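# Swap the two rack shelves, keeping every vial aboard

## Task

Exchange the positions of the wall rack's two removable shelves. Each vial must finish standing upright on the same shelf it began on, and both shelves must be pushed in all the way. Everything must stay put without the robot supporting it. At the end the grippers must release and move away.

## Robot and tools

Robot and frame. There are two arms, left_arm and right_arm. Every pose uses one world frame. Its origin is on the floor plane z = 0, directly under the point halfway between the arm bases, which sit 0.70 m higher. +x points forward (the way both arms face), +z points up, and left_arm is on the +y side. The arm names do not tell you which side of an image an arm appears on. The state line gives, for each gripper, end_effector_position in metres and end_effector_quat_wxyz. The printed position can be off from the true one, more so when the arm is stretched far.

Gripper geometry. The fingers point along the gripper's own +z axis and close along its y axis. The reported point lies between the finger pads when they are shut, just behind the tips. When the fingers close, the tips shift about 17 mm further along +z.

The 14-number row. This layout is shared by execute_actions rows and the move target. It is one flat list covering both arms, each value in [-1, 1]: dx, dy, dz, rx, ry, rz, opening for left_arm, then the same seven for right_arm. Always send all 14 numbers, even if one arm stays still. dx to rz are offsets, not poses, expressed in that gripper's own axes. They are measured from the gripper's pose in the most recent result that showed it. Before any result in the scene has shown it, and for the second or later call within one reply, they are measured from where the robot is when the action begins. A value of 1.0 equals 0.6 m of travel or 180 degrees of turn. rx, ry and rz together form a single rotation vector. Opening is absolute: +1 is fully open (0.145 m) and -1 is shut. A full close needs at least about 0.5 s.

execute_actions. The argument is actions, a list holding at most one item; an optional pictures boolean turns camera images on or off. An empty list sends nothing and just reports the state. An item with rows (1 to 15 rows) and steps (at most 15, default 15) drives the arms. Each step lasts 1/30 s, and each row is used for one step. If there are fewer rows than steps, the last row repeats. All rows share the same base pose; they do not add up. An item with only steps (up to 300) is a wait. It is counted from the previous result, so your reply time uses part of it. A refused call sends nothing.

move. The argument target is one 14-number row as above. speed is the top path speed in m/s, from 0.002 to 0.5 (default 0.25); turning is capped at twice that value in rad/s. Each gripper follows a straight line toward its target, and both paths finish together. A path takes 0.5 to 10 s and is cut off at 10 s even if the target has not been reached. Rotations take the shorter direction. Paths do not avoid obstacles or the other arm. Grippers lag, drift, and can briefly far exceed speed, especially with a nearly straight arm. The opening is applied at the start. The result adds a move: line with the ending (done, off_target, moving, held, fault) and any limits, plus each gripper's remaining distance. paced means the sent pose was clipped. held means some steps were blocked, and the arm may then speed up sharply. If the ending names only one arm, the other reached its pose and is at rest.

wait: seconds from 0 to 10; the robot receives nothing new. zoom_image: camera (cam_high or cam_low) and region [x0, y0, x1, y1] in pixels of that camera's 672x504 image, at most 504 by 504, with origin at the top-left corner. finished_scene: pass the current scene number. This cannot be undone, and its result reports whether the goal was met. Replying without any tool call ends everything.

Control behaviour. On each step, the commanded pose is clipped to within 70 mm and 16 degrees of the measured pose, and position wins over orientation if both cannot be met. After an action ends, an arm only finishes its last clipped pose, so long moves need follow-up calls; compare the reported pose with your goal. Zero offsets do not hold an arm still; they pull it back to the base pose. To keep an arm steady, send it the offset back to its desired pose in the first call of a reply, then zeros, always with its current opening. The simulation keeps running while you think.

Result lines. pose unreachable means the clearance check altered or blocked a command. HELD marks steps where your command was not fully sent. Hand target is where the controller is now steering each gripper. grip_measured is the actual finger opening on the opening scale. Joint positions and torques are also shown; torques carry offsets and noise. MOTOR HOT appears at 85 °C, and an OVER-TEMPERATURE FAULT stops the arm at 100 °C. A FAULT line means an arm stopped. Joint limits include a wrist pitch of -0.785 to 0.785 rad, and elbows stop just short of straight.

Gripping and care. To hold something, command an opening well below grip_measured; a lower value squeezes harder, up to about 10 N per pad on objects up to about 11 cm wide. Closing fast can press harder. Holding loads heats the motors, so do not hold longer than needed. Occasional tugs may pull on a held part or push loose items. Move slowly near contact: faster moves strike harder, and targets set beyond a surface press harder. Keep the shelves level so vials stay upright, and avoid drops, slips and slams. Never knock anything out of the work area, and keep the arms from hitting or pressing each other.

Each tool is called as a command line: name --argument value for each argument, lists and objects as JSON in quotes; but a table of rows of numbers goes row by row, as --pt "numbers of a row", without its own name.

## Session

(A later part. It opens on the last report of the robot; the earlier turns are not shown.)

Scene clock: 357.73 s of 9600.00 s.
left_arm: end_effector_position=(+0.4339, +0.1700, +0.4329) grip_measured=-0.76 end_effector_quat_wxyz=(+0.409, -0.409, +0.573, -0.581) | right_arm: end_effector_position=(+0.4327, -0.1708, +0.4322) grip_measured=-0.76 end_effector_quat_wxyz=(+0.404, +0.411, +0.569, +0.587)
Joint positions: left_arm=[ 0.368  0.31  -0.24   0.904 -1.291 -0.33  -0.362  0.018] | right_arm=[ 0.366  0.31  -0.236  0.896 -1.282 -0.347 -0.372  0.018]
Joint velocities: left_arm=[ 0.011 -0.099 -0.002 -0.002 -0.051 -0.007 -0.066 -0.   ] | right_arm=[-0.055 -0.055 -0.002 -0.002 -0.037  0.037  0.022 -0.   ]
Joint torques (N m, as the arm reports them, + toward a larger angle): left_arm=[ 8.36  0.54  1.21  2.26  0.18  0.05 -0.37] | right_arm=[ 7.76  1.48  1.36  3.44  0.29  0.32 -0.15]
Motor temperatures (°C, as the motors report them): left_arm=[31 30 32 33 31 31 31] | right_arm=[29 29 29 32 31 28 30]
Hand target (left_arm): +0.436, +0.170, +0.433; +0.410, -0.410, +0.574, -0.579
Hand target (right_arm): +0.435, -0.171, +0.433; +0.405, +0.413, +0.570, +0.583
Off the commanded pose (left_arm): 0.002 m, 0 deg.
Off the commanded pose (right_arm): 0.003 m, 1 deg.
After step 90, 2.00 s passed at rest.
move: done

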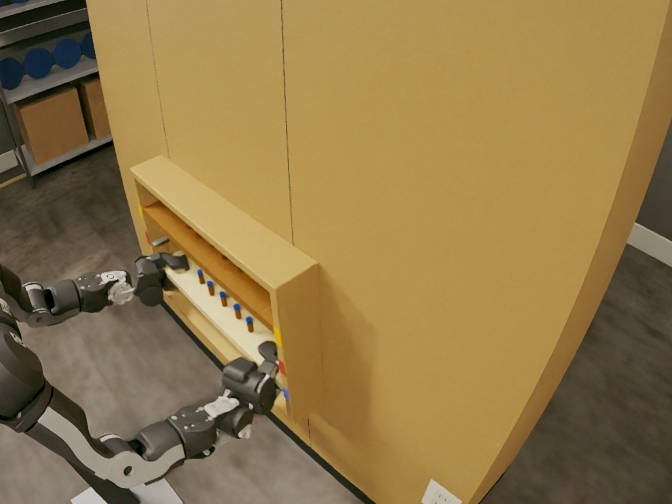

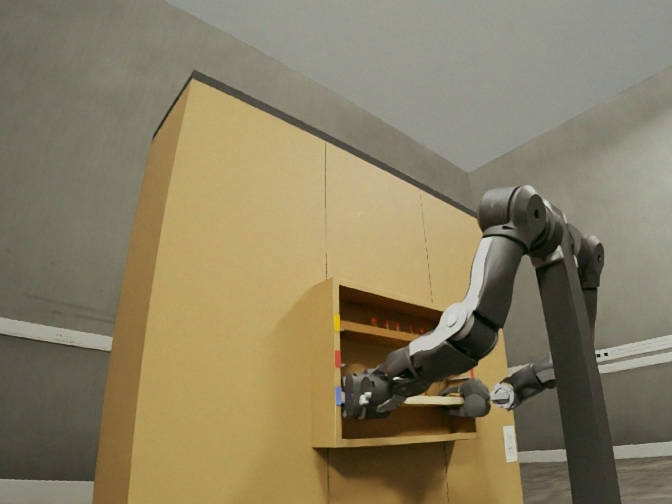

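execute_actions --actions '[{"rows":[[-0.0012,0,0.0033,0,0,0,-1,-0.0012,0,0.0035,0,0,0,-1],[-0.0014,0,0.004,0,0,0,-1,-0.0012,0,0.0035,0,0,0,-1],[-0.0016,0,0.0046,0,0,0,-1,-0.0012,0,0.0035,0,0,0,-1],[-0.0016,0,0.0046,0,0,0,-1,-0.0012,0,0.0035,0,0,0,-1],[-0.0016,0,0.0046,0,0,0,-1,-0.0012,0,0.0035,0,0,0,-1],[-0.0016,0,0.0046,0,0,0,-1,-0.0012,0,0.0035,0,0,0,-1],[-0.0016,0,0.0046,0,0,0,-1,-0.0012,0,0.0035,0,0,0,-1],[-0.0016,0,0.0046,0,0,0,-1,-0.0012,0,0.0035,0,0,0,-1]],"steps":10}]' --pictures false

execute_actions --actions '[{"rows":[[0,0,0,0,0,0,-1,0,0,0,0,0,0,-1],[0,0,0,0,0,0,-0.95,0,0,0,0,0,0,-0.95],[0,0,0,0,0,0,-0.85,0,0,0,0,0,0,-0.85],[0,0,0,0,0,0,-0.78,0,0,0,0,0,0,-0.78],[0,0,0,0,0,0,-0.73,0,0,0,0,0,0,-0.73],[0,0,0,0,0,0,-0.68,0,0,0,0,0,0,-0.68],[0,0,0,0,0,0,-0.6,0,0,0,0,0,0,-0.6],[0,0,0,0,0,0,-0.5,0,0,0,0,0,0,-0.5],[0,0,0,0,0,0,-0.4,0,0,0,0,0,0,-0.4]],"steps":12}]' --pictures false

move --target '[0.037,-0.004,-0.1035,0,0,0,-0.4,0.037,0.0055,-0.1035,0,0,0,-0.4]' --speed 0.12

move --target '[0.055,-0.03,-0.15,0,0,0,-0.4,0.055,0.03,-0.15,0,0,0,-0.4]' --speed 0.2

Scene clock: 378.57 s of 9600.00 s.
left_arm: end_effector_position=(+0.4342, +0.1700, +0.4329) grip_measured=-0.76 end_effector_quat_wxyz=(+0.409, -0.406, +0.571, -0.585) | right_arm: end_effector_position=(+0.4327, -0.1708, +0.4321) grip_measured=-0.76 end_effector_quat_wxyz=(+0.404, +0.408, +0.568, +0.590)
Joint positions: left_arm=[ 0.374  0.308 -0.24   0.888 -1.295 -0.341 -0.38   0.018] | right_arm=[ 0.37   0.31  -0.236  0.885 -1.285 -0.355 -0.385  0.018]
Joint velocities: left_arm=[ 0.055 -0.011 -0.007 -0.012 -0.051 -0.007 -0.022 -0.   ] | right_arm=[ 0.033  0.011  0.002 -0.007 -0.007 -0.007 -0.066 -0.   ]
Joint torques (N m, as the arm reports them, + toward a larger angle): left_arm=[ 9.22  0.35  1.35  2.09  0.23  0.1  -0.1 ] | right_arm=[ 7.34  1.53  1.29  3.41  0.31  0.26 -0.19]
Motor temperatures (°C, as the motors report them): left_arm=[31 30 31 32 31 31 31] | right_arm=[30 29 29 32 31 28 29]
Hand target (left_arm): +0.437, +0.170, +0.433; +0.409, -0.409, +0.573, -0.581
Hand target (right_arm): +0.435, -0.171, +0.432; +0.404, +0.411, +0.569, +0.587
Off the commanded pose (left_arm): 0.003 m, 1 deg.
Off the commanded pose (right_arm): 0.002 m, 0 deg.
Steps of this call (steps 1 to 90: nothing new was sent; then 17.50 s passed at rest; steps 91 to 100: all 10 steps of this action). Readings (end_effector_position):
91: left_arm (+0.4341, +0.1702, +0.4328) | right_arm (+0.4327, -0.1709, +0.4321)
92: left_arm (+0.4341, +0.1702, +0.4328) | right_arm (+0.4327, -0.1710, +0.4322)
94: left_arm (+0.4342, +0.1700, +0.4330) | right_arm (+0.4327, -0.1708, +0.4321)
98: left_arm (+0.4342, +0.1700, +0.4329) | right_arm (+0.4327, -0.1708, +0.4321)
100: the state above

Scene clock: 378.97 s of 9600.00 s.
left_arm: end_effector_position=(+0.4340, +0.1700, +0.4330) grip_measured=-0.40 end_effector_quat_wxyz=(+0.409, -0.406, +0.571, -0.585) | right_arm: end_effector_position=(+0.4327, -0.1707, +0.4323) grip_measured=-0.40 end_effector_quat_wxyz=(+0.404, +0.408, +0.568, +0.590)
Joint positions: left_arm=[ 0.373  0.308 -0.24   0.888 -1.296 -0.341 -0.382  0.045] | right_arm=[ 0.37   0.31  -0.236  0.885 -1.286 -0.355 -0.386  0.045]
Joint velocities: left_arm=[ 0.011  0.077  0.002  0.002  0.051 -0.007 -0.007  0.   ] | right_arm=[ 0.011  0.055 -0.012  0.002  0.022  0.037 -0.007  0.   ]
Joint torques (N m, as the arm reports them, + toward a larger angle): left_arm=[ 6.96  1.19  1.4   3.27  0.27 -0.06 -0.47] | right_arm=[ 5.38  2.14  1.4   4.53  0.33  0.14 -0.4 ]
Motor temperatures (°C, as the motors report them): left_arm=[31 30 31 32 31 31 31] | right_arm=[30 29 29 32 31 28 29]
Hand target (left_arm): +0.434, +0.170, +0.433; +0.409, -0.406, +0.571, -0.585
Hand target (right_arm): +0.433, -0.171, +0.432; +0.404, +0.408, +0.568, +0.590
Off the commanded pose (left_arm): 0.000 m, 0 deg.
Off the commanded pose (right_arm): 0.000 m, 0 deg.
Steps of this call (steps 1 to 12: all 12 steps of this action). Readings (end_effector_position):
1: left_arm (+0.4340, +0.1700, +0.4330) | right_arm (+0.4327, -0.1707, +0.4323)
2: left_arm (+0.4340, +0.1700, +0.4330) | right_arm (+0.4327, -0.1707, +0.4323)
4: left_arm (+0.4340, +0.1700, +0.4330) | right_arm (+0.4327, -0.1707, +0.4323)
8: left_arm (+0.4340, +0.1700, +0.4330) | right_arm (+0.4327, -0.1707, +0.4323)
12: the state above

Scene clock: 380.00 s of 9600.00 s.
left_arm: end_effector_position=(+0.3665, +0.1698, +0.4318) grip_measured=-0.40 end_effector_quat_wxyz=(+0.405, -0.407, +0.572, -0.585) | right_arm: end_effector_position=(+0.3655, -0.1711, +0.4328) grip_measured=-0.40 end_effector_quat_wxyz=(+0.403, +0.408, +0.570, +0.589)
Joint positions: left_arm=[ 0.03   0.37  -0.163  1.281 -1.263 -0.295 -0.322  0.045] | right_arm=[ 0.026  0.375 -0.16   1.285 -1.25  -0.303 -0.324  0.045]
Joint velocities: left_arm=[ 0.011 -0.011  0.002  0.017  0.007 -0.066 -0.022  0.   ] | right_arm=[-0.077 -0.033  0.002 -0.007 -0.037 -0.022 -0.007 -0.   ]
Joint torques (N m, as the arm reports them, + toward a larger angle): left_arm=[ 5.29  1.74  2.27  4.17  0.28  0.04 -0.39] | right_arm=[ 3.8   2.66  2.29  5.45  0.35  0.21 -0.32]
Motor temperatures (°C, as the motors report them): left_arm=[31 30 31 32 31 31 31] | right_arm=[30 29 29 32 31 28 29]
Hand target (left_arm): +0.368, +0.171, +0.434; +0.408, -0.406, +0.571, -0.585
Hand target (right_arm): +0.367, -0.172, +0.435; +0.405, +0.408, +0.569, +0.588
Off the commanded pose (left_arm): 0.003 m, 0 deg.
Off the commanded pose (right_arm): 0.002 m, 0 deg.
move: done

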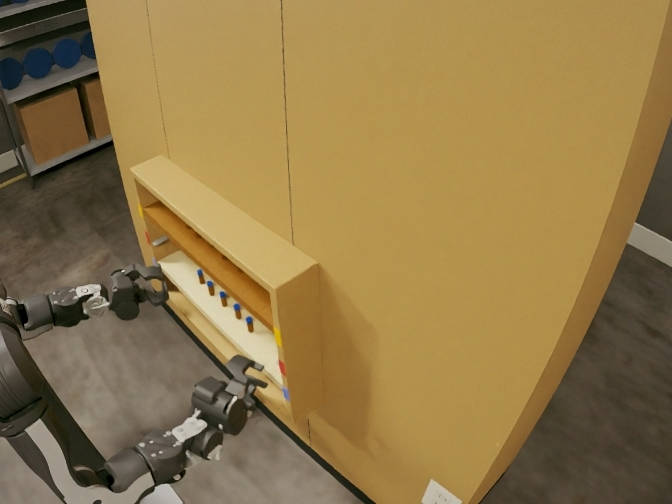

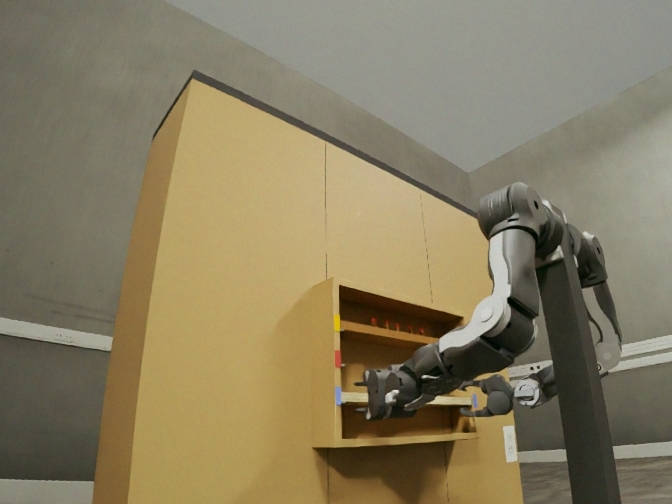

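Scene clock: 380.90 s of 9600.00 s.
left_arm: end_effector_position=(+0.2701, +0.1706, +0.4462) grip_measured=-0.40 end_effector_quat_wxyz=(+0.402, -0.409, +0.575, -0.583) | right_arm: end_effector_position=(+0.2691, -0.1718, +0.4471) grip_measured=-0.40 end_effector_quat_wxyz=(+0.400, +0.410, +0.574, +0.585)
Joint positions: left_arm=[-0.448  0.419 -0.031  1.706 -1.261 -0.252 -0.347  0.045] | right_arm=[-0.453  0.428 -0.03   1.708 -1.249 -0.254 -0.35   0.045]
Joint velocities: left_arm=[ 0.033  0.099 -0.007 -0.007 -0.037  0.125 -0.037 -0.   ] | right_arm=[-0.033  0.033 -0.012  0.002  0.007  0.037 -0.022  0.   ]
Joint torques (N m, as the arm reports them, + toward a larger angle): left_arm=[ 1.46  1.39  2.09  4.15  0.15 -0.01 -0.7 ] | right_arm=[ 0.26  2.26  2.13  5.47  0.24  0.19 -0.58]
Motor temperatures (°C, as the motors report them): left_arm=[31 30 31 32 31 31 31] | right_arm=[30 29 29 32 31 28 29]
Hand target (left_arm): +0.271, +0.171, +0.449; +0.406, -0.407, +0.572, -0.585
Hand target (right_arm): +0.270, -0.172, +0.450; +0.404, +0.407, +0.571, +0.587
Off the commanded pose (left_arm): 0.003 m, 1 deg.
Off the commanded pose (right_arm): 0.003 m, 1 deg.
move: done

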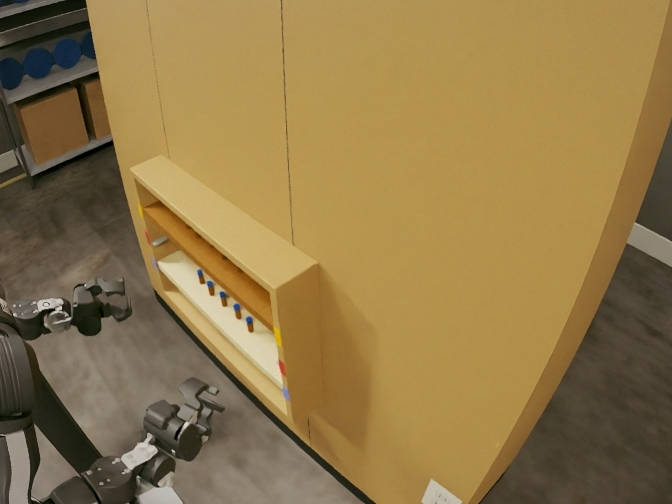

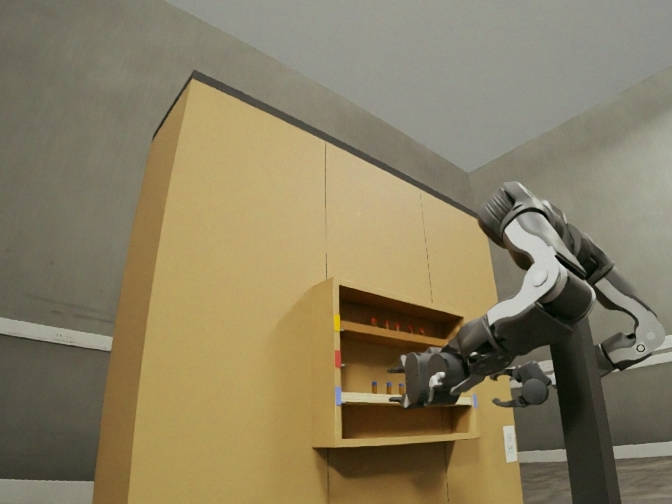

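zoom_image --camera "cam_low" --region '[310, 270, 500, 450]'

zoom_image --camera "cam_high" --region '[120, 150, 330, 430]'

Region (310, 270, 500, 450) of cam_low's 672x504 image, scaled by 2.653, with more detail than that image has; it fills the top 477 rows of this view, and the rest is white.

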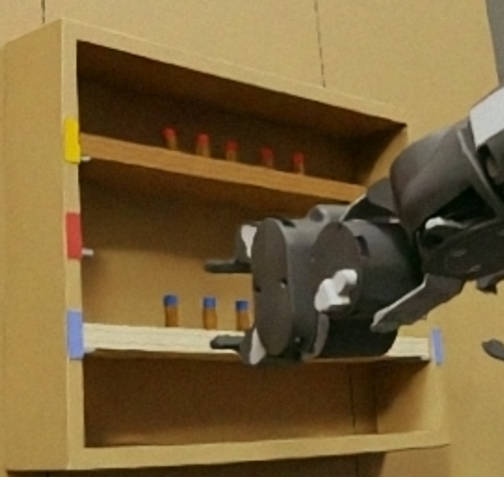

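Region (120, 150, 330, 430) of cam_high's 672x504 image, scaled by 1.800, with more detail than that image has; it fills the left 378 columns of this view, and the rest is white.

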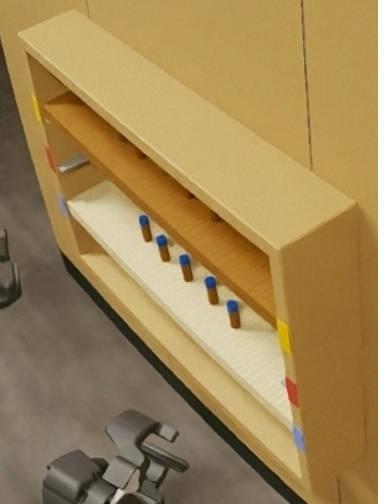

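finished_scene --scene 2

The scene is finished: the task was done.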